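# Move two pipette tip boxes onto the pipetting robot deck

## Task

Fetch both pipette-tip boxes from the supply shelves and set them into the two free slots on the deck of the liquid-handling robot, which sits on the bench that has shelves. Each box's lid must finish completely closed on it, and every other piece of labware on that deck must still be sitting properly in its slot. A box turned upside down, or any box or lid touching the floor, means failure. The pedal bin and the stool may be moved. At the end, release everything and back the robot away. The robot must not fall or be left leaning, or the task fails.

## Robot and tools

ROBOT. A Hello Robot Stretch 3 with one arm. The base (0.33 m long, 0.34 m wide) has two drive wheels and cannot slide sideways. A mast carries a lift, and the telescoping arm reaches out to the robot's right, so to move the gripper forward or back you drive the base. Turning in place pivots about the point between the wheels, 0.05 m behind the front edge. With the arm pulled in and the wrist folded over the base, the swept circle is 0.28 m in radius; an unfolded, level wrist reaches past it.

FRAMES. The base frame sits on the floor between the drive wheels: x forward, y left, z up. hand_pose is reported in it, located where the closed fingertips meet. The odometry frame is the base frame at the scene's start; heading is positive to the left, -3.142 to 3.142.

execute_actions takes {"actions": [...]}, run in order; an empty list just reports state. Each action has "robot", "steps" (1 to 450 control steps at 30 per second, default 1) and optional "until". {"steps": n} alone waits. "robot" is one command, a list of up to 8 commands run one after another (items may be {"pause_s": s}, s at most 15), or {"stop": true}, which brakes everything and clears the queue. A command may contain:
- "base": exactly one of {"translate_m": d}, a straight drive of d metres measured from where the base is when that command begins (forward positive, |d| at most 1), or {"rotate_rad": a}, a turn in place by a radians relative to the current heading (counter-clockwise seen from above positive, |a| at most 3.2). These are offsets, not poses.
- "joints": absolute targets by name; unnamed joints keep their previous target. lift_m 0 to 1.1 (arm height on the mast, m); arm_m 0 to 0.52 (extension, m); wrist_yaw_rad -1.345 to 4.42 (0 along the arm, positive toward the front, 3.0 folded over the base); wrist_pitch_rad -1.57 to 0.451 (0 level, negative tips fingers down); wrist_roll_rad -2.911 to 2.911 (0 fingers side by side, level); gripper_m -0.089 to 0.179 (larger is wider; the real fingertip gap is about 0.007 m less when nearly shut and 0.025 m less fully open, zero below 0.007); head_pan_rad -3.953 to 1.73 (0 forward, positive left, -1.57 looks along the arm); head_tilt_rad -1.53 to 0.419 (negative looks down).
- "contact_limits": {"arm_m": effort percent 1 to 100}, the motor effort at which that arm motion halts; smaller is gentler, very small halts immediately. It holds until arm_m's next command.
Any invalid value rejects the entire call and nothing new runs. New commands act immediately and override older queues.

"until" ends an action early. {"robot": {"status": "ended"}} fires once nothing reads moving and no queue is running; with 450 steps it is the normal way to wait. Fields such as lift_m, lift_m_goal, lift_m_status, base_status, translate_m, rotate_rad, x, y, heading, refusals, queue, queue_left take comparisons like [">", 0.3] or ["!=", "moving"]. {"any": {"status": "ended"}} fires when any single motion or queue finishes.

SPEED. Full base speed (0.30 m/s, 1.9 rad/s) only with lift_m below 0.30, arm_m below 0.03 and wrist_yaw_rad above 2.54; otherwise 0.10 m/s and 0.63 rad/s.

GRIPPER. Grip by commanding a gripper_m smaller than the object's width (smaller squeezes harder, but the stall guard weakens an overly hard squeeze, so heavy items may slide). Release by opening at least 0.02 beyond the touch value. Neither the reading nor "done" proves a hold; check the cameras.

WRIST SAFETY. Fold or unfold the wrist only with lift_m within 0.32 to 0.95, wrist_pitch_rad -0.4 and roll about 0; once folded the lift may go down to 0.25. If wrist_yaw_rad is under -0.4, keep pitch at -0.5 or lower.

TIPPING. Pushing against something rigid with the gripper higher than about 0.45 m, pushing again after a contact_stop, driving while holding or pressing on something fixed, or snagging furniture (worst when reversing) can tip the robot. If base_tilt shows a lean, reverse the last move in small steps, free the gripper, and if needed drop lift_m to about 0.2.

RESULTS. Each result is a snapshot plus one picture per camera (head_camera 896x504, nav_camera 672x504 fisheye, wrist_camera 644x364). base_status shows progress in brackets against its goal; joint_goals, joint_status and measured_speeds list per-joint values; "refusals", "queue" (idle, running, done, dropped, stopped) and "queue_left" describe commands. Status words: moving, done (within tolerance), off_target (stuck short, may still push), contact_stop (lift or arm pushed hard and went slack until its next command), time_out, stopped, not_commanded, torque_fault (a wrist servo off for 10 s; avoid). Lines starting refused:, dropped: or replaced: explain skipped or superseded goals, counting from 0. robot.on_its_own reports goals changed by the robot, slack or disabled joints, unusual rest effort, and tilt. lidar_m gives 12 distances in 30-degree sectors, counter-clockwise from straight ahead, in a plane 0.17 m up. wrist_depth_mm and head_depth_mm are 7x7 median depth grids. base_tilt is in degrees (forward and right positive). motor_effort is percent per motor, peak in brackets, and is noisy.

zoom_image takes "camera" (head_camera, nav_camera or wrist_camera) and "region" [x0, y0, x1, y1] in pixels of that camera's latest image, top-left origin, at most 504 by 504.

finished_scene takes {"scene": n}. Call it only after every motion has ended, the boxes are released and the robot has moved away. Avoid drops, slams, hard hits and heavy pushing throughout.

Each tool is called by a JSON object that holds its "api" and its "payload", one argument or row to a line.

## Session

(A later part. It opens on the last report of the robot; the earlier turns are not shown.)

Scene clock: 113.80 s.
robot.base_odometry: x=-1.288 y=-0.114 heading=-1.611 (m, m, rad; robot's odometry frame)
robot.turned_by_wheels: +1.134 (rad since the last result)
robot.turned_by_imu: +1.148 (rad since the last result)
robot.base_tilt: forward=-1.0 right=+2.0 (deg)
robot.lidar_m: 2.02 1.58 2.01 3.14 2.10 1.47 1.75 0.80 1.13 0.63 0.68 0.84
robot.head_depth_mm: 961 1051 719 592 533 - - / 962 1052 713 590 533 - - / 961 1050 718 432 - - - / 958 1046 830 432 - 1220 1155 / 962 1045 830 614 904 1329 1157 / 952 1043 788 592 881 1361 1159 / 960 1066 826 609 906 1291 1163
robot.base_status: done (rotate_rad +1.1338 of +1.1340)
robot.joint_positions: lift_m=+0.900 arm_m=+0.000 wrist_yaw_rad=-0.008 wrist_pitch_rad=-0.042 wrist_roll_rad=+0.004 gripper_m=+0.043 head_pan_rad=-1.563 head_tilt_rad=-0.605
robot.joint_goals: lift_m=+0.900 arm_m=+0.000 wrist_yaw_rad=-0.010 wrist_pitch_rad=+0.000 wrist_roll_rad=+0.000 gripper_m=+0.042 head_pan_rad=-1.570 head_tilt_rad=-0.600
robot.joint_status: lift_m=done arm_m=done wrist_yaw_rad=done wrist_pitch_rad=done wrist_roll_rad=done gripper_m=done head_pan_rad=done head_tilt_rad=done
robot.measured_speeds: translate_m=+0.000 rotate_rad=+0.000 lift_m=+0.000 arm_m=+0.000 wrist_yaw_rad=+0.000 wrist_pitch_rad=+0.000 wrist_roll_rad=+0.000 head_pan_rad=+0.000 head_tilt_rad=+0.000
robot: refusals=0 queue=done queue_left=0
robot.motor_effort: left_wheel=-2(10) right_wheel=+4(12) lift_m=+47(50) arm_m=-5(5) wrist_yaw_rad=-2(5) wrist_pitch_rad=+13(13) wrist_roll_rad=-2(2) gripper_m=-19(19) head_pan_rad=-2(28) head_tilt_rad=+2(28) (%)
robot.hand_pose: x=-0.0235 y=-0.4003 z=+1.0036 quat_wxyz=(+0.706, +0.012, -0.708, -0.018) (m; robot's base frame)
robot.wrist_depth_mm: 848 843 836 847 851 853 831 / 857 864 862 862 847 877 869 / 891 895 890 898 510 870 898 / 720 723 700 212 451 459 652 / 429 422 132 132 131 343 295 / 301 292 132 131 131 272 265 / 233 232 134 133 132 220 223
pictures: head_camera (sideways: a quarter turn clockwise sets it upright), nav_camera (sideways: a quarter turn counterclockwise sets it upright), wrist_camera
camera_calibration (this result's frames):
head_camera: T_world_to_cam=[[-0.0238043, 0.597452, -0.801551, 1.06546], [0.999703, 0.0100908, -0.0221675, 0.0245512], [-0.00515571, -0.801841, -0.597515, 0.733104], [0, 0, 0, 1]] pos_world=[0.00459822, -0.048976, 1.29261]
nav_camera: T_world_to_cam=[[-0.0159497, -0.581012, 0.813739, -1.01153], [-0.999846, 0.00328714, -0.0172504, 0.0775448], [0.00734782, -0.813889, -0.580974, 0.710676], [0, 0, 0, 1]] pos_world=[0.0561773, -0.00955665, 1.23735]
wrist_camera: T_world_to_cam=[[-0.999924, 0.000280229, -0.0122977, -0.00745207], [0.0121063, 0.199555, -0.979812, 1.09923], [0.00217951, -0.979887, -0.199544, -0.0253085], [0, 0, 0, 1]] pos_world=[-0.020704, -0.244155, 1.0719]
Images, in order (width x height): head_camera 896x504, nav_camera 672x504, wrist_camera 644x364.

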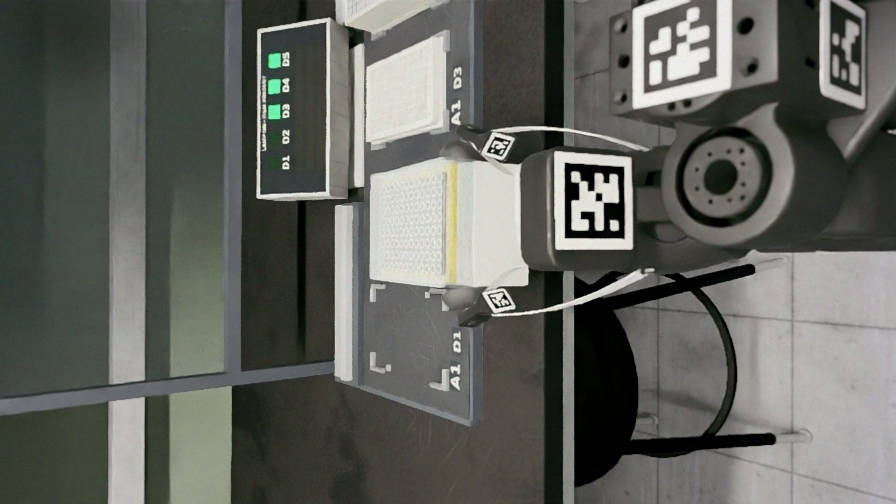

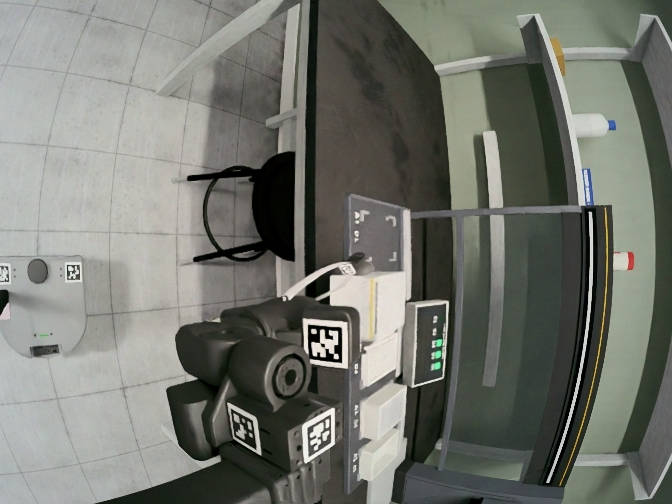

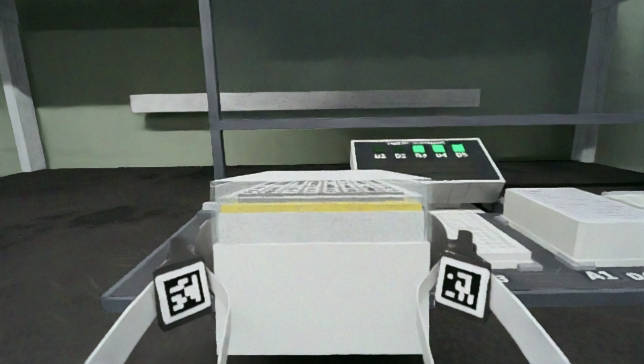

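{"api": "execute_actions", "payload": {
  "actions": [
    {"robot": [{"base": {"translate_m": -0.018}, "joints": {"arm_m": 0.13, "lift_m": 0.895}}], "steps": 300, "until": {"robot": {"status": "ended"}}}
  ]
}}

{"api": "zoom_image", "payload": {
  "camera": "head_camera",
  "region": [280, 60, 540, 420]
}}

Scene clock: 123.77 s.
robot.base_odometry: x=-1.288 y=-0.096 heading=-1.611 (m, m, rad; robot's odometry frame)
robot.turned_by_wheels: +0.000 (rad since the last result)
robot.turned_by_imu: +0.001 (rad since the last result)
robot.base_tilt: forward=-1.0 right=+2.0 (deg)
robot.lidar_m: 2.04 1.60 2.05 3.12 2.10 1.46 1.74 0.79 1.13 0.63 0.69 0.86
robot.head_depth_mm: 963 1054 728 644 - 1358 1170 / 959 1046 714 - - 1345 1164 / 963 1046 710 - - 1365 1159 / 959 1045 741 591 1232 1346 1162 / 958 1040 829 589 909 1329 1148 / 950 1037 788 591 879 1367 1157 / 954 1062 828 608 905 1324 1159
robot.base_status: done (translate_m -0.0180 of -0.0180)
robot.joint_positions: lift_m=+0.895 arm_m=+0.130 wrist_yaw_rad=-0.009 wrist_pitch_rad=-0.042 wrist_roll_rad=+0.004 gripper_m=+0.043 head_pan_rad=-1.563 head_tilt_rad=-0.605
robot.joint_goals: lift_m=+0.895 arm_m=+0.130 wrist_yaw_rad=-0.010 wrist_pitch_rad=+0.000 wrist_roll_rad=+0.000 gripper_m=+0.042 head_pan_rad=-1.570 head_tilt_rad=-0.600
robot.joint_status: lift_m=done arm_m=done wrist_yaw_rad=done wrist_pitch_rad=done wrist_roll_rad=done gripper_m=done head_pan_rad=done head_tilt_rad=done
robot.measured_speeds: translate_m=+0.000 rotate_rad=+0.000 lift_m=+0.000 arm_m=+0.000 wrist_yaw_rad=+0.000 wrist_pitch_rad=+0.000 wrist_roll_rad=+0.000 head_pan_rad=+0.000 head_tilt_rad=+0.000
robot: refusals=0 queue=done queue_left=0
robot.motor_effort: left_wheel=-2(7) right_wheel=+4(5) lift_m=+32(46) arm_m=+4(5) wrist_yaw_rad=-1(2) wrist_pitch_rad=+12(12) wrist_roll_rad=-2(2) gripper_m=-19(19) head_pan_rad=-3(2) head_tilt_rad=+2(3) (%)
robot.hand_pose: x=-0.0238 y=-0.5296 z=+0.9992 quat_wxyz=(+0.706, +0.012, -0.708, -0.018) (m; robot's base frame)
robot.wrist_depth_mm: 727 723 735 725 728 734 721 / 745 743 741 739 731 737 752 / 758 774 764 769 767 764 770 / 704 605 673 212 340 341 630 / 416 403 132 132 131 329 270 / 291 269 132 131 131 240 229 / 208 206 134 133 133 181 184
pictures: head_camera (sideways: a quarter turn clockwise sets it upright), nav_camera (sideways: a quarter turn counterclockwise sets it upright), wrist_camera
camera_calibration (this result's frames):
head_camera: T_world_to_cam=[[-0.0237922, 0.597452, -0.801551, 1.06546], [0.999704, 0.0100707, -0.0221675, 0.0245512], [-0.00517187, -0.801841, -0.597515, 0.733104], [0, 0, 0, 1]] pos_world=[0.00459723, -0.048976, 1.29261]
nav_camera: T_world_to_cam=[[-0.0159614, -0.581011, 0.813739, -1.01153], [-0.999846, 0.00330729, -0.0172504, 0.0775448], [0.00733142, -0.813889, -0.580974, 0.710676], [0, 0, 0, 1]] pos_world=[0.0561771, -0.00955766, 1.23735]
wrist_camera: T_world_to_cam=[[-0.999923, 0.00161477, -0.0122978, -0.00710403], [0.0123727, 0.199539, -0.979812, 1.12068], [0.000871729, -0.979889, -0.199544, -0.152989], [0, 0, 0, 1]] pos_world=[-0.020836, -0.37352, 1.06744]
Images, in order (width x height): head_camera 896x504, nav_camera 672x504, wrist_camera 644x364.

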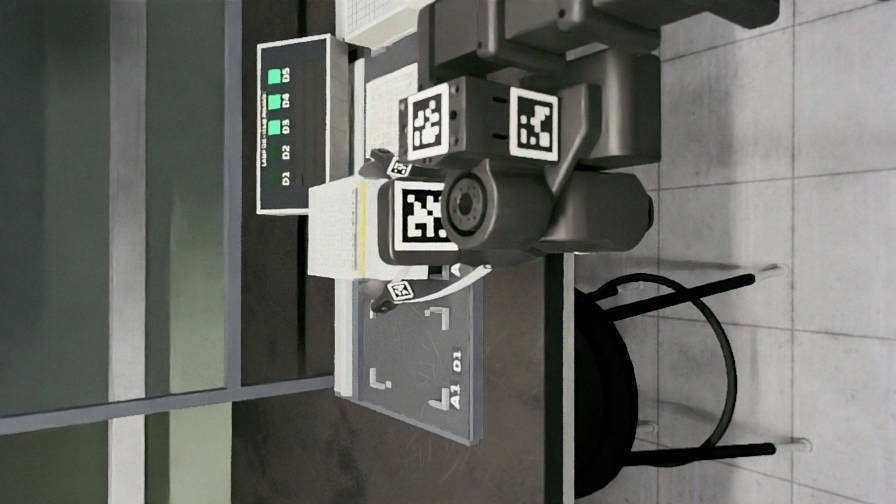

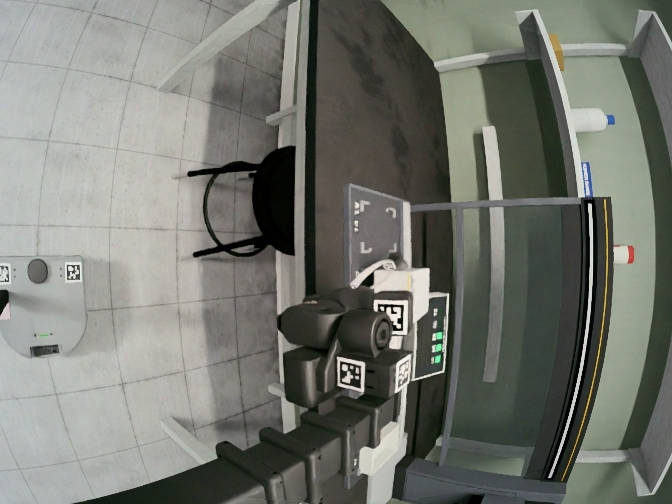

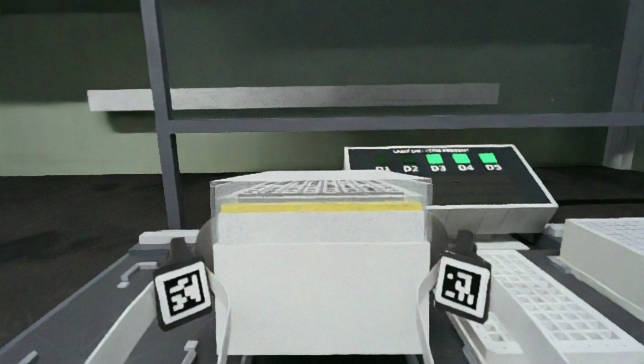

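Region (280, 60, 540, 420) of head_camera's 896x504 image, scaled by 1.400, with more detail than that image has.

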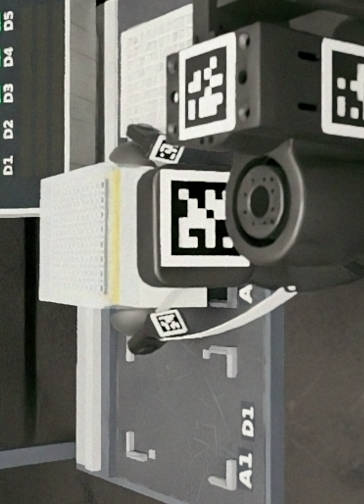

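{"api": "execute_actions", "payload": {
  "actions": [
    {"robot": [{"joints": {"arm_m": 0.152}}, {"joints": {"lift_m": 0.868}}], "steps": 300, "until": {"robot": {"status": "ended"}}}
  ]
}}

{"api": "zoom_image", "payload": {
  "camera": "head_camera",
  "region": [300, 130, 500, 350]
}}

Scene clock: 138.87 s.
robot.base_odometry: x=-1.288 y=-0.096 heading=-1.611 (m, m, rad; robot's odometry frame)
robot.turned_by_wheels: +0.000 (rad since the last result)
robot.turned_by_imu: +0.001 (rad since the last result)
robot.base_tilt: forward=-1.0 right=+1.8 (deg)
robot.lidar_m: 2.04 1.60 2.04 3.14 2.10 1.45 1.74 0.79 1.13 0.63 0.69 0.86
robot.head_depth_mm: 957 1051 726 610 - 1335 1142 / 961 1048 713 626 - 1343 1164 / 961 1049 710 - - 1357 1158 / 964 1046 835 568 1240 1365 1163 / 959 1047 830 589 915 1321 1159 / 950 1039 784 591 887 1357 1153 / 956 1062 831 609 901 1329 1158
robot.base_status: done (translate_m -0.0180 of -0.0180)
robot.joint_positions: lift_m=+0.868 arm_m=+0.152 wrist_yaw_rad=-0.011 wrist_pitch_rad=-0.035 wrist_roll_rad=+0.004 gripper_m=+0.043 head_pan_rad=-1.563 head_tilt_rad=-0.605
robot.joint_goals: lift_m=+0.868 arm_m=+0.152 wrist_yaw_rad=-0.010 wrist_pitch_rad=+0.000 wrist_roll_rad=+0.000 gripper_m=+0.042 head_pan_rad=-1.570 head_tilt_rad=-0.600
robot.joint_status: lift_m=done arm_m=done wrist_yaw_rad=done wrist_pitch_rad=done wrist_roll_rad=done gripper_m=done head_pan_rad=done head_tilt_rad=done
robot.measured_speeds: translate_m=+0.000 rotate_rad=+0.000 lift_m=+0.000 arm_m=+0.000 wrist_yaw_rad=+0.000 wrist_pitch_rad=+0.000 wrist_roll_rad=+0.000 head_pan_rad=+0.000 head_tilt_rad=+0.000
robot: refusals=0 queue=done queue_left=0
robot.motor_effort: left_wheel=-2(2) right_wheel=+4(4) lift_m=+31(32) arm_m=+4(6) wrist_yaw_rad=+0(0) wrist_pitch_rad=+11(12) wrist_roll_rad=-2(2) gripper_m=-19(19) head_pan_rad=-1(2) head_tilt_rad=+3(3) (%)
robot.hand_pose: x=-0.0242 y=-0.5519 z=+0.9738 quat_wxyz=(+0.706, +0.009, -0.708, -0.017) (m; robot's base frame)
robot.wrist_depth_mm: 705 701 705 706 700 708 714 / 741 684 682 688 678 720 732 / 754 763 748 744 352 353 762 / 605 524 577 185 296 299 536 / 348 297 132 131 130 259 249 / 222 220 132 131 130 195 185 / 170 168 154 133 133 154 143
pictures: head_camera (sideways: a quarter turn clockwise sets it upright), nav_camera (sideways: a quarter turn counterclockwise sets it upright), wrist_camera
camera_calibration (this result's frames):
head_camera: T_world_to_cam=[[-0.0237922, 0.597452, -0.801551, 1.06546], [0.999704, 0.0100707, -0.0221675, 0.0245512], [-0.00517187, -0.801841, -0.597515, 0.733103], [0, 0, 0, 1]] pos_world=[0.00459723, -0.048976, 1.29261]
nav_camera: T_world_to_cam=[[-0.0159614, -0.581011, 0.813739, -1.01153], [-0.999846, 0.00330728, -0.0172504, 0.0775448], [0.00733142, -0.813889, -0.580974, 0.710676], [0, 0, 0, 1]] pos_world=[0.0561771, -0.00955768, 1.23735]
wrist_camera: T_world_to_cam=[[-0.999924, 0.00307907, -0.0119661, -0.00729314], [0.0123356, 0.193213, -0.981079, 1.09804], [-0.0007088, -0.981152, -0.193236, -0.186691], [0, 0, 0, 1]] pos_world=[-0.0209699, -0.395304, 1.0411]
Images, in order (width x height): head_camera 896x504, nav_camera 672x504, wrist_camera 644x364.

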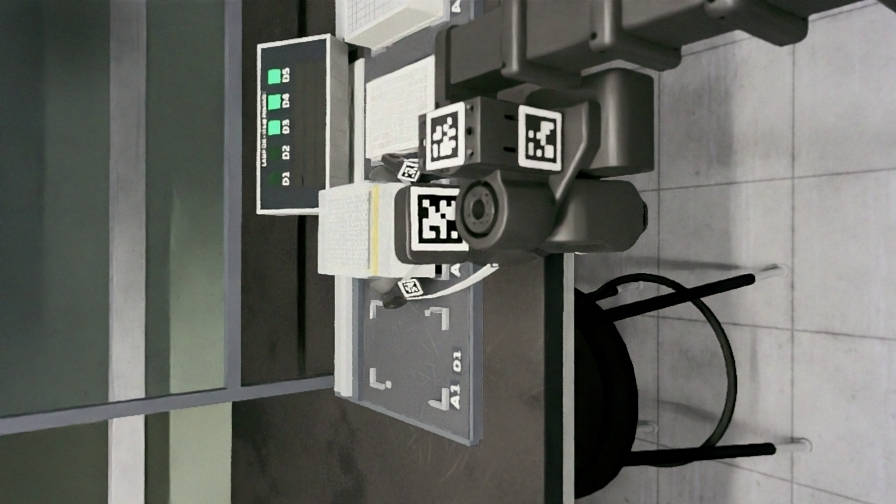

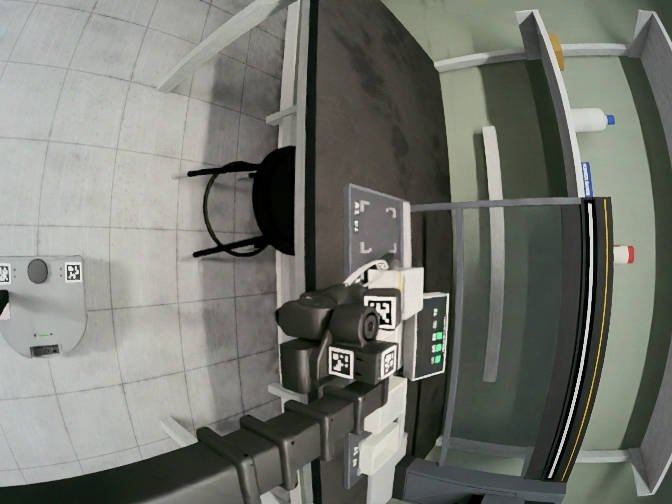

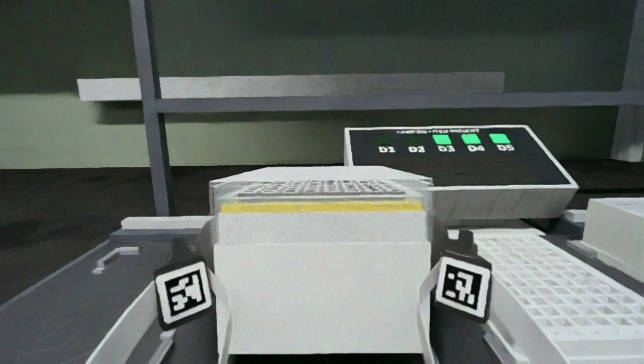

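Region (300, 130, 500, 350) of head_camera's 896x504 image, scaled by 2.291, with more detail than that image has; it fills the left 458 columns of this view, and the rest is white.

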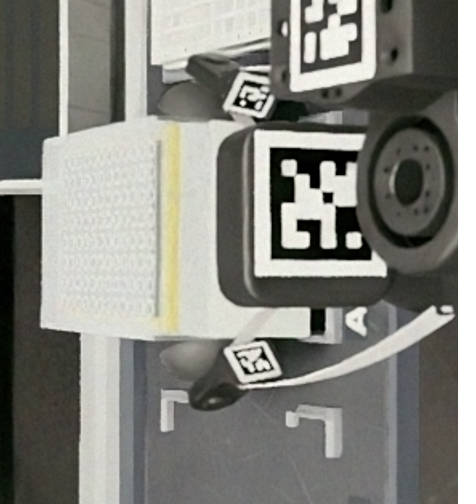

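{"api": "zoom_image", "payload": {
  "camera": "wrist_camera",
  "region": [60, 200, 230, 300]
}}

{"api": "zoom_image", "payload": {
  "camera": "wrist_camera",
  "region": [430, 190, 640, 290]
}}

Region (60, 200, 230, 300) of wrist_camera's 644x364 image, scaled by 2.965; it fills the top 296 rows of this view, and the rest is white.

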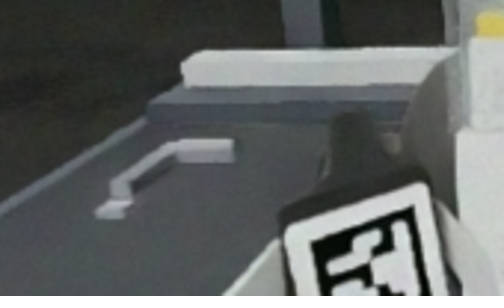

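Region (430, 190, 640, 290) of wrist_camera's 644x364 image, scaled by 2.400; it fills the top 240 rows of this view, and the rest is white.

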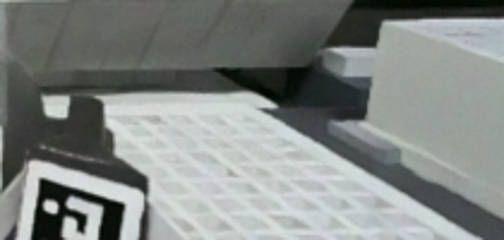

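{"api": "execute_actions", "payload": {
  "actions": [
    {"robot": [{"joints": {"lift_m": 0.878}}, {"base": {"translate_m": -0.005}, "joints": {"arm_m": 0.155}}, {"joints": {"lift_m": 0.860}}], "steps": 300, "until": {"robot": {"status": "ended"}}}
  ]
}}

{"api": "zoom_image", "payload": {
  "camera": "head_camera",
  "region": [300, 130, 500, 350]
}}

Scene clock: 163.30 s.
robot.base_odometry: x=-1.287 y=-0.091 heading=-1.611 (m, m, rad; robot's odometry frame)
robot.turned_by_wheels: +0.000 (rad since the last result)
robot.turned_by_imu: +0.001 (rad since the last result)
robot.base_tilt: forward=-1.0 right=+1.9 (deg)
robot.lidar_m: 2.04 1.61 2.05 3.13 2.10 1.45 1.73 0.78 1.13 0.63 0.69 0.86
robot.head_depth_mm: 963 1051 730 595 - - 1146 / 962 1053 713 626 - 1343 1161 / 960 1047 710 - - 1357 1166 / 961 1048 830 570 1514 1347 1158 / 957 1047 828 592 914 1302 1159 / 951 1048 788 592 884 1355 1161 / 956 1067 827 611 903 1296 1161
robot.base_status: done (translate_m -0.0050 of -0.0050)
robot.joint_positions: lift_m=+0.860 arm_m=+0.155 wrist_yaw_rad=-0.011 wrist_pitch_rad=-0.026 wrist_roll_rad=+0.003 gripper_m=+0.043 head_pan_rad=-1.563 head_tilt_rad=-0.605
robot.joint_goals: lift_m=+0.860 arm_m=+0.155 wrist_yaw_rad=-0.010 wrist_pitch_rad=+0.000 wrist_roll_rad=+0.000 gripper_m=+0.042 head_pan_rad=-1.570 head_tilt_rad=-0.600
robot.joint_status: lift_m=done arm_m=done wrist_yaw_rad=done wrist_pitch_rad=done wrist_roll_rad=done gripper_m=done head_pan_rad=done head_tilt_rad=done
robot.measured_speeds: translate_m=+0.000 rotate_rad=+0.000 lift_m=+0.000 arm_m=+0.000 wrist_yaw_rad=+0.000 wrist_pitch_rad=+0.000 wrist_roll_rad=+0.000 head_pan_rad=+0.000 head_tilt_rad=+0.000
robot: refusals=0 queue=done queue_left=0
robot.motor_effort: left_wheel=-2(7) right_wheel=+4(5) lift_m=+31(48) arm_m=+4(3) wrist_yaw_rad=+0(0) wrist_pitch_rad=+8(11) wrist_roll_rad=-1(2) gripper_m=-19(19) head_pan_rad=-2(2) head_tilt_rad=+3(2) (%)
robot.hand_pose: x=-0.0242 y=-0.5552 z=+0.9683 quat_wxyz=(+0.706, +0.006, -0.708, -0.013) (m; robot's base frame)
robot.wrist_depth_mm: 716 707 715 716 706 706 718 / 726 681 683 684 682 719 711 / 757 758 773 752 348 345 745 / 603 505 573 161 286 295 524 / 339 288 130 129 129 249 241 / 211 211 132 132 131 183 178 / 162 157 146 135 136 147 139
pictures: head_camera (sideways: a quarter turn clockwise sets it upright), nav_camera (sideways: a quarter turn counterclockwise sets it upright), wrist_camera
camera_calibration (this result's frames):
head_camera: T_world_to_cam=[[-0.0237922, 0.597453, -0.801551, 1.06546], [0.999704, 0.0100706, -0.0221675, 0.0245512], [-0.00517196, -0.801841, -0.597515, 0.733104], [0, 0, 0, 1]] pos_world=[0.00459722, -0.048976, 1.29261]
nav_camera: T_world_to_cam=[[-0.0159615, -0.581011, 0.813739, -1.01153], [-0.999846, 0.00330741, -0.0172504, 0.0775448], [0.00733133, -0.813889, -0.580974, 0.710676], [0, 0, 0, 1]] pos_world=[0.0561771, -0.00955767, 1.23735]
wrist_camera: T_world_to_cam=[[-0.999936, 0.00293168, -0.0108898, -0.00847508], [0.0112433, 0.183975, -0.982867, 1.08978], [-0.000878004, -0.982927, -0.183996, -0.200942], [0, 0, 0, 1]] pos_world=[-0.0209036, -0.397978, 1.03404]
Images, in order (width x height): head_camera 896x504, nav_camera 672x504, wrist_camera 644x364.

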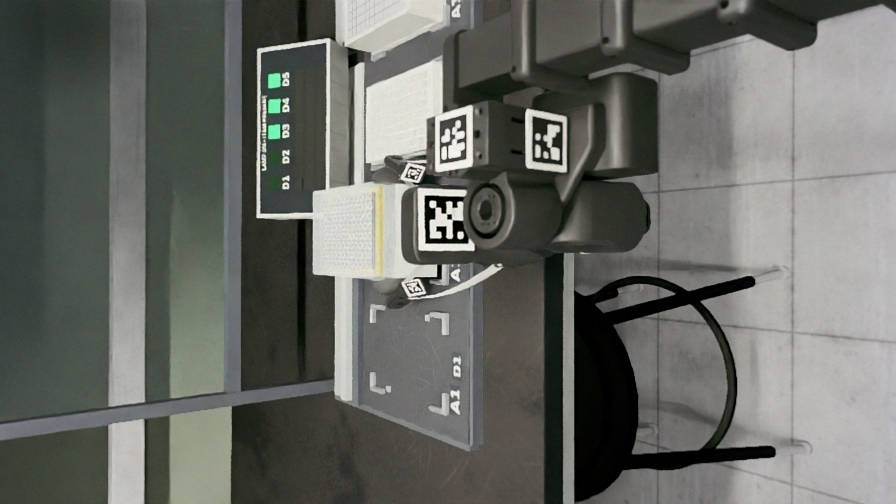

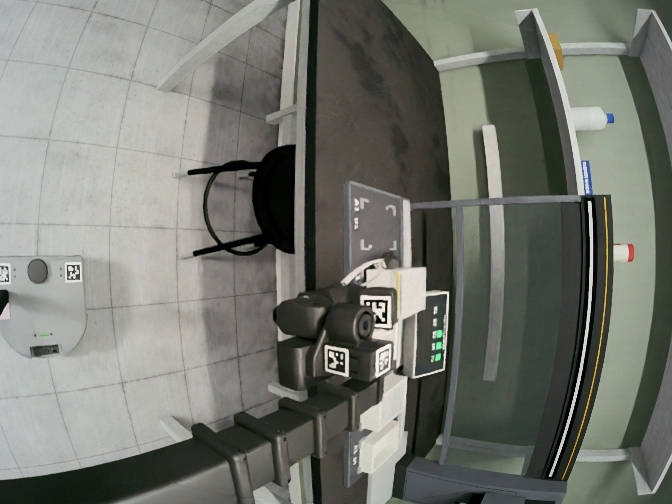

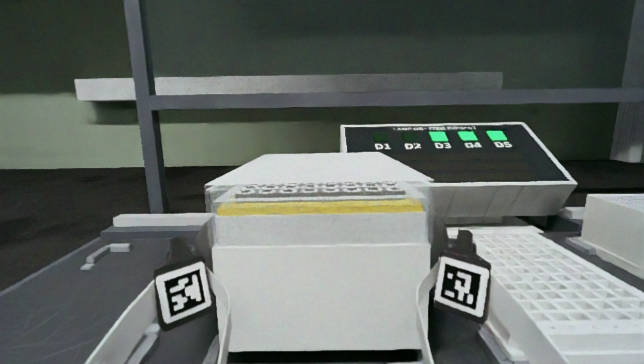

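Region (300, 130, 500, 350) of head_camera's 896x504 image, scaled by 2.291, with more detail than that image has; it fills the left 458 columns of this view, and the rest is white.

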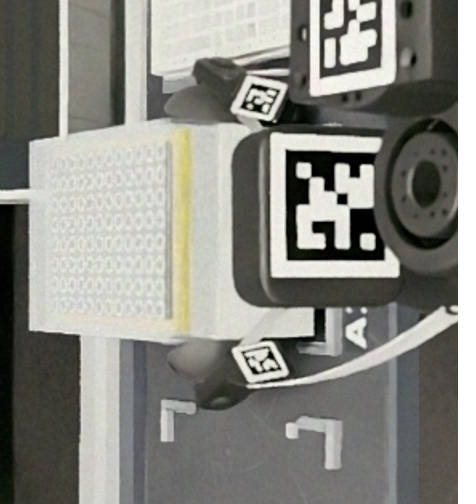

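{"api": "execute_actions", "payload": {
  "actions": [
    {"robot": [{"joints": {"lift_m": 0.872}}, {"joints": {"arm_m": 0.150}}, {"joints": {"lift_m": 0.856}}], "steps": 300, "until": {"robot": {"status": "ended"}}}
  ]
}}

{"api": "zoom_image", "payload": {
  "camera": "head_camera",
  "region": [300, 130, 500, 350]
}}

Scene clock: 172.50 s.
robot.base_odometry: x=-1.287 y=-0.091 heading=-1.611 (m, m, rad; robot's odometry frame)
robot.turned_by_wheels: +0.000 (rad since the last result)
robot.turned_by_imu: +0.001 (rad since the last result)
robot.base_tilt: forward=-1.1 right=+1.9 (deg)
robot.lidar_m: 2.04 1.60 2.05 3.15 2.10 1.45 1.73 0.78 1.13 0.63 0.69 0.86
robot.head_depth_mm: 959 1052 729 592 - 1303 1142 / 962 1047 711 619 - 1329 1162 / 957 1049 708 606 - 1329 1159 / 961 1046 830 567 1508 1323 1164 / 960 1046 830 592 917 1295 1156 / 952 1041 787 590 883 1361 1166 / 958 1062 829 609 904 1304 1151
robot.base_status: done (translate_m -0.0050 of -0.0050)
robot.joint_positions: lift_m=+0.856 arm_m=+0.150 wrist_yaw_rad=-0.011 wrist_pitch_rad=-0.024 wrist_roll_rad=+0.003 gripper_m=+0.043 head_pan_rad=-1.563 head_tilt_rad=-0.605
robot.joint_goals: lift_m=+0.856 arm_m=+0.150 wrist_yaw_rad=-0.010 wrist_pitch_rad=+0.000 wrist_roll_rad=+0.000 gripper_m=+0.042 head_pan_rad=-1.570 head_tilt_rad=-0.600
robot.joint_status: lift_m=done arm_m=done wrist_yaw_rad=done wrist_pitch_rad=done wrist_roll_rad=done gripper_m=done head_pan_rad=done head_tilt_rad=done
robot.measured_speeds: translate_m=+0.000 rotate_rad=+0.000 lift_m=+0.000 arm_m=+0.000 wrist_yaw_rad=+0.000 wrist_pitch_rad=+0.000 wrist_roll_rad=+0.000 head_pan_rad=+0.000 head_tilt_rad=+0.000
robot: refusals=0 queue=done queue_left=0
robot.motor_effort: left_wheel=-2(2) right_wheel=+3(3) lift_m=+30(47) arm_m=-5(5) wrist_yaw_rad=+0(0) wrist_pitch_rad=+7(9) wrist_roll_rad=-1(2) gripper_m=-19(19) head_pan_rad=-2(2) head_tilt_rad=+3(2) (%)
robot.hand_pose: x=-0.0242 y=-0.5509 z=+0.9647 quat_wxyz=(+0.706, +0.005, -0.708, -0.013) (m; robot's base frame)
robot.wrist_depth_mm: 713 712 705 713 711 705 714 / 734 692 679 691 684 726 717 / 763 744 765 752 344 345 754 / 589 499 561 156 295 296 514 / 329 290 129 129 129 242 232 / 205 204 132 132 132 177 170 / 157 152 137 136 136 143 142
pictures: head_camera (sideways: a quarter turn clockwise sets it upright), nav_camera (sideways: a quarter turn counterclockwise sets it upright), wrist_camera
camera_calibration (this result's frames):
head_camera: T_world_to_cam=[[-0.0237923, 0.597452, -0.801551, 1.06546], [0.999704, 0.0100708, -0.0221675, 0.0245512], [-0.00517177, -0.801841, -0.597515, 0.733104], [0, 0, 0, 1]] pos_world=[0.00459723, -0.048976, 1.29261]
nav_camera: T_world_to_cam=[[-0.0159613, -0.581011, 0.813739, -1.01153], [-0.999846, 0.00330717, -0.0172504, 0.0775448], [0.00733152, -0.813889, -0.580974, 0.710676], [0, 0, 0, 1]] pos_world=[0.0561771, -0.00955766, 1.23735]
wrist_camera: T_world_to_cam=[[-0.999938, 0.00290831, -0.0107594, -0.00866519], [0.0111091, 0.182131, -0.983211, 1.08485], [-0.00089987, -0.98327, -0.182152, -0.199333], [0, 0, 0, 1]] pos_world=[-0.0208958, -0.393559, 1.03024]
Images, in order (width x height): head_camera 896x504, nav_camera 672x504, wrist_camera 644x364.

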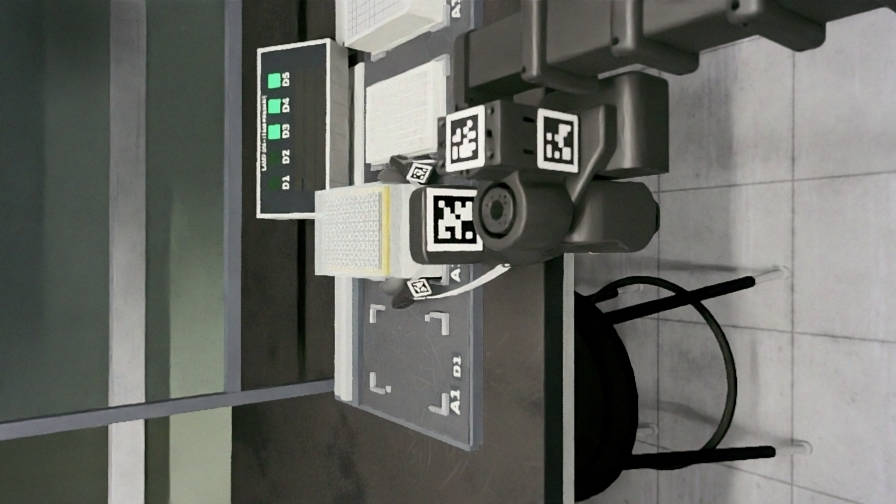

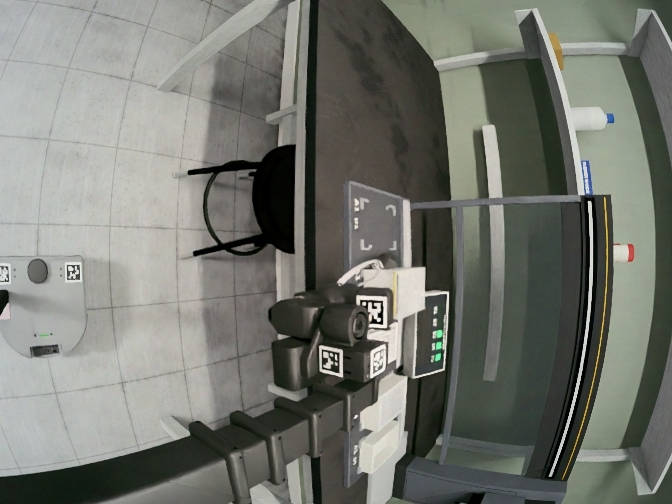

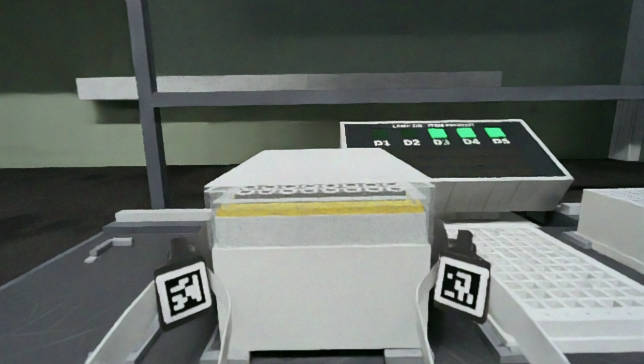

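Region (300, 130, 500, 350) of head_camera's 896x504 image, scaled by 2.291, with more detail than that image has; it fills the left 458 columns of this view, and the rest is white.

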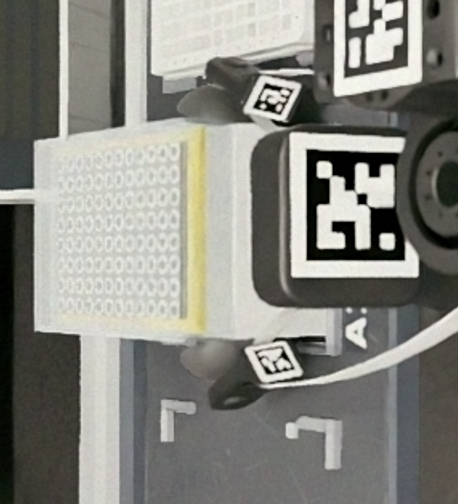

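{"api": "zoom_image", "payload": {
  "camera": "wrist_camera",
  "region": [60, 200, 230, 300]
}}

{"api": "zoom_image", "payload": {
  "camera": "wrist_camera",
  "region": [430, 180, 640, 280]
}}

{"api": "zoom_image", "payload": {
  "camera": "wrist_camera",
  "region": [170, 300, 480, 364]
}}

Region (60, 200, 230, 300) of wrist_camera's 644x364 image, scaled by 2.965; it fills the top 296 rows of this view, and the rest is white.

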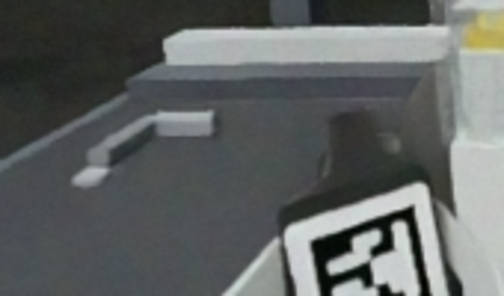

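Region (430, 180, 640, 280) of wrist_camera's 644x364 image, scaled by 2.400; it fills the top 240 rows of this view, and the rest is white.

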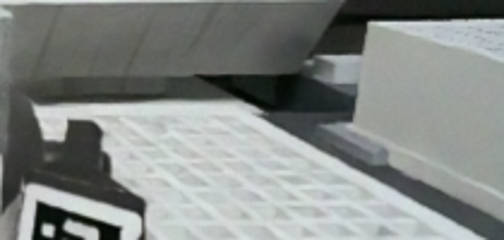

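Region (170, 300, 480, 364) of wrist_camera's 644x364 image, scaled by 1.626; it fills the top 104 rows of this view, and the rest is white.

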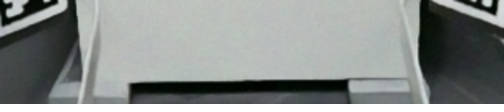

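{"api": "execute_actions", "payload": {
  "actions": [
    {"robot": [{"joints": {"lift_m": 0.864}}, {"base": {"translate_m": 0.0033}}, {"pause_s": 0.3}, {"joints": {"lift_m": 0.854}}], "steps": 300, "until": {"robot": {"status": "ended"}}}
  ]
}}

Scene clock: 194.90 s.
robot.base_odometry: x=-1.287 y=-0.095 heading=-1.611 (m, m, rad; robot's odometry frame)
robot.turned_by_wheels: +0.000 (rad since the last result)
robot.turned_by_imu: +0.001 (rad since the last result)
robot.base_tilt: forward=-1.0 right=+2.0 (deg)
robot.lidar_m: 2.04 1.60 2.04 3.15 2.10 1.46 1.73 0.79 1.13 0.63 0.69 0.86
robot.head_depth_mm: 963 1047 728 593 - - 1144 / 963 1046 710 619 - 1328 1166 / 959 1049 709 600 - 1323 1159 / 961 1042 834 567 1241 1326 1167 / 960 1042 829 589 914 1329 1162 / 949 1049 786 591 887 1359 1163 / 958 1059 826 610 901 1330 1156
robot.base_status: done (translate_m +0.0033 of +0.0033)
robot.joint_positions: lift_m=+0.854 arm_m=+0.150 wrist_yaw_rad=-0.011 wrist_pitch_rad=-0.018 wrist_roll_rad=+0.003 gripper_m=+0.043 head_pan_rad=-1.563 head_tilt_rad=-0.605
robot.joint_goals: lift_m=+0.854 arm_m=+0.150 wrist_yaw_rad=-0.010 wrist_pitch_rad=+0.000 wrist_roll_rad=+0.000 gripper_m=+0.042 head_pan_rad=-1.570 head_tilt_rad=-0.600
robot.joint_status: lift_m=done arm_m=done wrist_yaw_rad=done wrist_pitch_rad=done wrist_roll_rad=done gripper_m=done head_pan_rad=done head_tilt_rad=done
robot.measured_speeds: translate_m=+0.000 rotate_rad=+0.000 lift_m=+0.000 arm_m=+0.000 wrist_yaw_rad=+0.000 wrist_pitch_rad=+0.000 wrist_roll_rad=+0.000 head_pan_rad=+0.000 head_tilt_rad=+0.000
robot: refusals=0 queue=done queue_left=0
robot.motor_effort: left_wheel=-2(4) right_wheel=+4(9) lift_m=+29(47) arm_m=-5(5) wrist_yaw_rad=+0(0) wrist_pitch_rad=+6(10) wrist_roll_rad=-1(1) gripper_m=-19(19) head_pan_rad=-3(2) head_tilt_rad=+2(3) (%)
robot.hand_pose: x=-0.0241 y=-0.5510 z=+0.9642 quat_wxyz=(+0.706, +0.003, -0.708, -0.011) (m; robot's base frame)
robot.wrist_depth_mm: 712 714 711 714 712 719 717 / 738 678 687 679 688 722 720 / 753 749 753 762 347 347 756 / 594 499 568 164 293 296 463 / 331 293 131 130 130 241 235 / 204 203 132 132 132 176 172 / 155 151 136 135 135 143 141
pictures: head_camera (sideways: a quarter turn clockwise sets it upright), nav_camera (sideways: a quarter turn counterclockwise sets it upright), wrist_camera
camera_calibration (this result's frames):
head_camera: T_world_to_cam=[[-0.0237923, 0.597452, -0.801551, 1.06546], [0.999704, 0.0100708, -0.0221675, 0.0245512], [-0.00517177, -0.801841, -0.597515, 0.733104], [0, 0, 0, 1]] pos_world=[0.00459723, -0.048976, 1.29261]
nav_camera: T_world_to_cam=[[-0.0159613, -0.581011, 0.813739, -1.01153], [-0.999846, 0.00330717, -0.0172504, 0.0775448], [0.00733152, -0.813889, -0.580974, 0.710676], [0, 0, 0, 1]] pos_world=[0.0561771, -0.00955766, 1.23735]
wrist_camera: T_world_to_cam=[[-0.999939, 0.00260872, -0.0107303, -0.00880398], [0.0110224, 0.176676, -0.984207, 1.0823], [-0.000671742, -0.984266, -0.176694, -0.205392], [0, 0, 0, 1]] pos_world=[-0.020871, -0.393354, 1.02882]
Images, in order (width x height): head_camera 896x504, nav_camera 672x504, wrist_camera 644x364.

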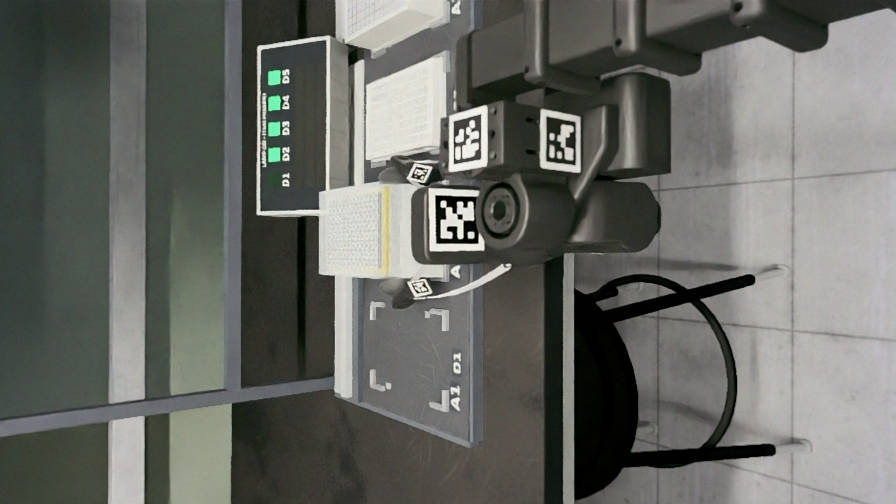

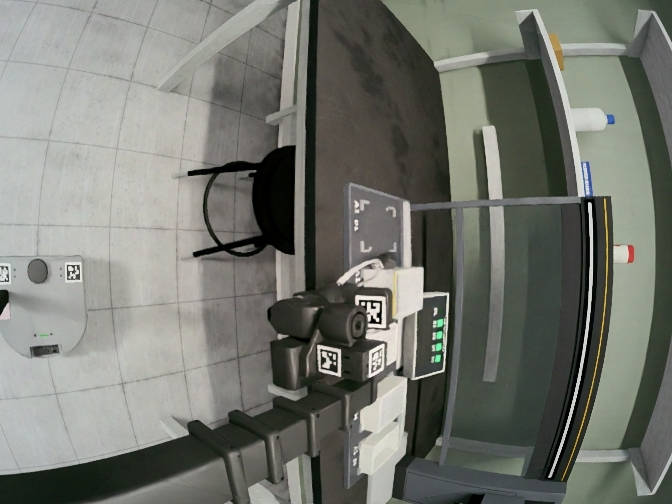

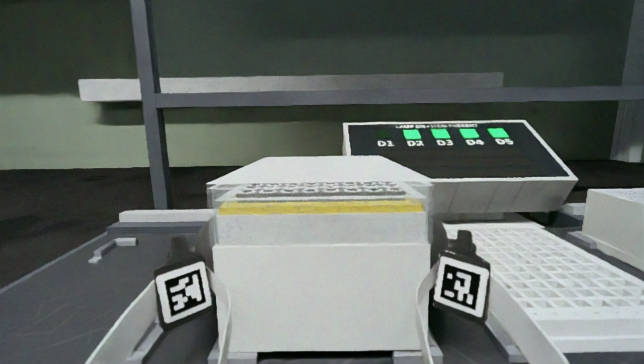

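{"api": "execute_actions", "payload": {
  "actions": [
    {"robot": [{"joints": {"lift_m": 0.857}}, {"joints": {"arm_m": 0.1525}}, {"joints": {"lift_m": 0.851}}], "steps": 300, "until": {"robot": {"status": "ended"}}}
  ]
}}

Scene clock: 201.20 s.
robot.base_odometry: x=-1.287 y=-0.095 heading=-1.611 (m, m, rad; robot's odometry frame)
robot.turned_by_wheels: +0.000 (rad since the last result)
robot.turned_by_imu: +0.001 (rad since the last result)
robot.base_tilt: forward=-1.0 right=+1.9 (deg)
robot.lidar_m: 2.04 1.60 2.04 3.14 2.09 1.46 1.73 0.79 1.13 0.63 0.69 0.86
robot.head_depth_mm: 956 1052 728 593 - - 1140 / 962 1051 712 620 - 1331 1162 / 962 1043 709 593 - 1336 1164 / 962 1045 832 569 1241 1328 1163 / 958 1043 830 588 916 1332 1152 / 951 1041 792 592 886 1358 1158 / 956 1060 824 610 902 1323 1161
robot.base_status: done (translate_m +0.0033 of +0.0033)
robot.joint_positions: lift_m=+0.851 arm_m=+0.152 wrist_yaw_rad=-0.011 wrist_pitch_rad=-0.011 wrist_roll_rad=+0.003 gripper_m=+0.043 head_pan_rad=-1.563 head_tilt_rad=-0.605
robot.joint_goals: lift_m=+0.851 arm_m=+0.152 wrist_yaw_rad=-0.010 wrist_pitch_rad=+0.000 wrist_roll_rad=+0.000 gripper_m=+0.042 head_pan_rad=-1.570 head_tilt_rad=-0.600
robot.joint_status: lift_m=done arm_m=done wrist_yaw_rad=done wrist_pitch_rad=done wrist_roll_rad=done gripper_m=done head_pan_rad=done head_tilt_rad=done
robot.measured_speeds: translate_m=+0.000 rotate_rad=+0.000 lift_m=+0.000 arm_m=+0.000 wrist_yaw_rad=+0.000 wrist_pitch_rad=+0.000 wrist_roll_rad=+0.000 head_pan_rad=+0.000 head_tilt_rad=+0.000
robot: refusals=0 queue=done queue_left=0
robot.motor_effort: left_wheel=-2(2) right_wheel=+4(4) lift_m=+29(47) arm_m=+4(0) wrist_yaw_rad=+1(1) wrist_pitch_rad=+3(7) wrist_roll_rad=-1(1) gripper_m=-19(19) head_pan_rad=-2(1) head_tilt_rad=+3(3) (%)
robot.hand_pose: x=-0.0241 y=-0.5532 z=+0.9633 quat_wxyz=(+0.706, +0.000, -0.708, -0.008) (m; robot's base frame)
robot.wrist_depth_mm: 716 720 731 721 711 712 703 / 731 682 732 681 684 721 713 / 757 746 743 743 344 346 742 / 612 518 583 164 291 294 415 / 333 291 131 130 130 240 235 / 203 202 132 132 132 175 169 / 154 150 137 136 135 142 138
pictures: head_camera (sideways: a quarter turn clockwise sets it upright), nav_camera (sideways: a quarter turn counterclockwise sets it upright), wrist_camera
camera_calibration (this result's frames):
head_camera: T_world_to_cam=[[-0.0237923, 0.597452, -0.801551, 1.06546], [0.999704, 0.0100708, -0.0221675, 0.0245512], [-0.00517177, -0.801841, -0.597515, 0.733104], [0, 0, 0, 1]] pos_world=[0.00459723, -0.048976, 1.29261]
nav_camera: T_world_to_cam=[[-0.0159613, -0.581011, 0.813739, -1.01153], [-0.999846, 0.00330717, -0.0172504, 0.0775448], [0.00733152, -0.813889, -0.580974, 0.710676], [0, 0, 0, 1]] pos_world=[0.0561771, -0.00955766, 1.23735]
wrist_camera: T_world_to_cam=[[-0.999941, 0.00252343, -0.0105686, -0.009014], [0.010843, 0.168883, -0.985577, 1.07875], [-0.00070217, -0.985633, -0.1689, -0.215923], [0, 0, 0, 1]] pos_world=[-0.0208619, -0.394979, 1.02662]
Images, in order (width x height): head_camera 896x504, nav_camera 672x504, wrist_camera 644x364.

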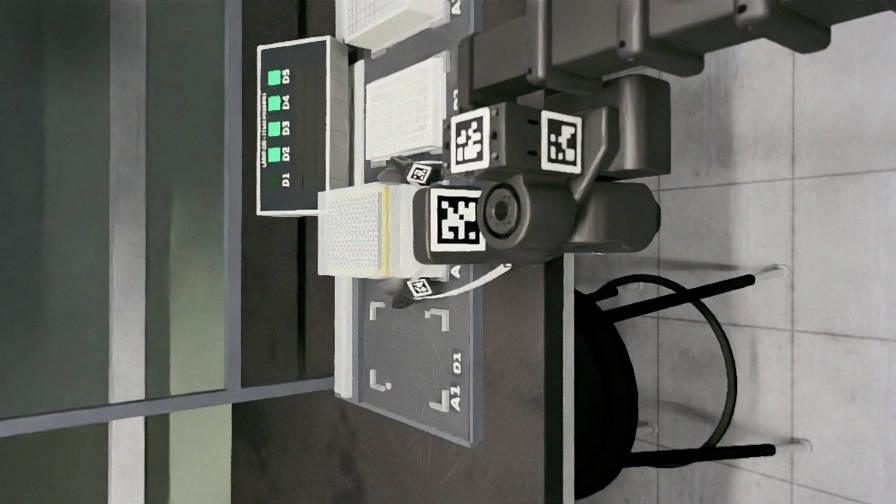

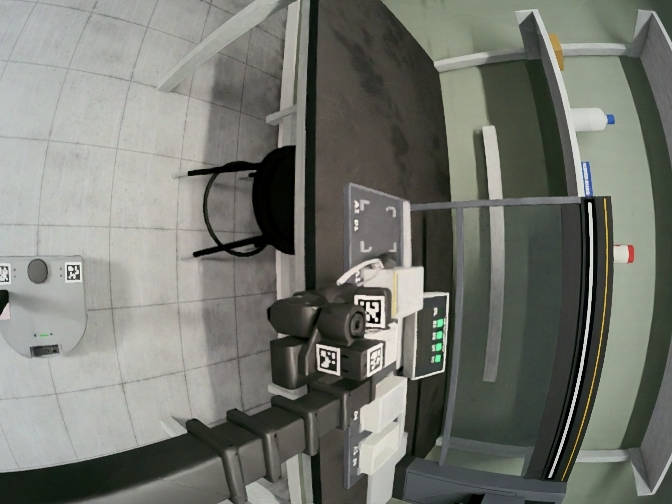

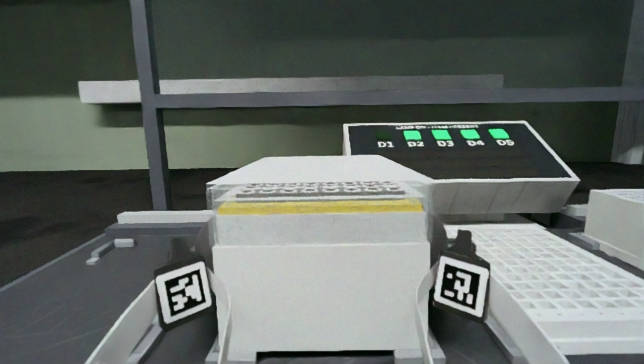

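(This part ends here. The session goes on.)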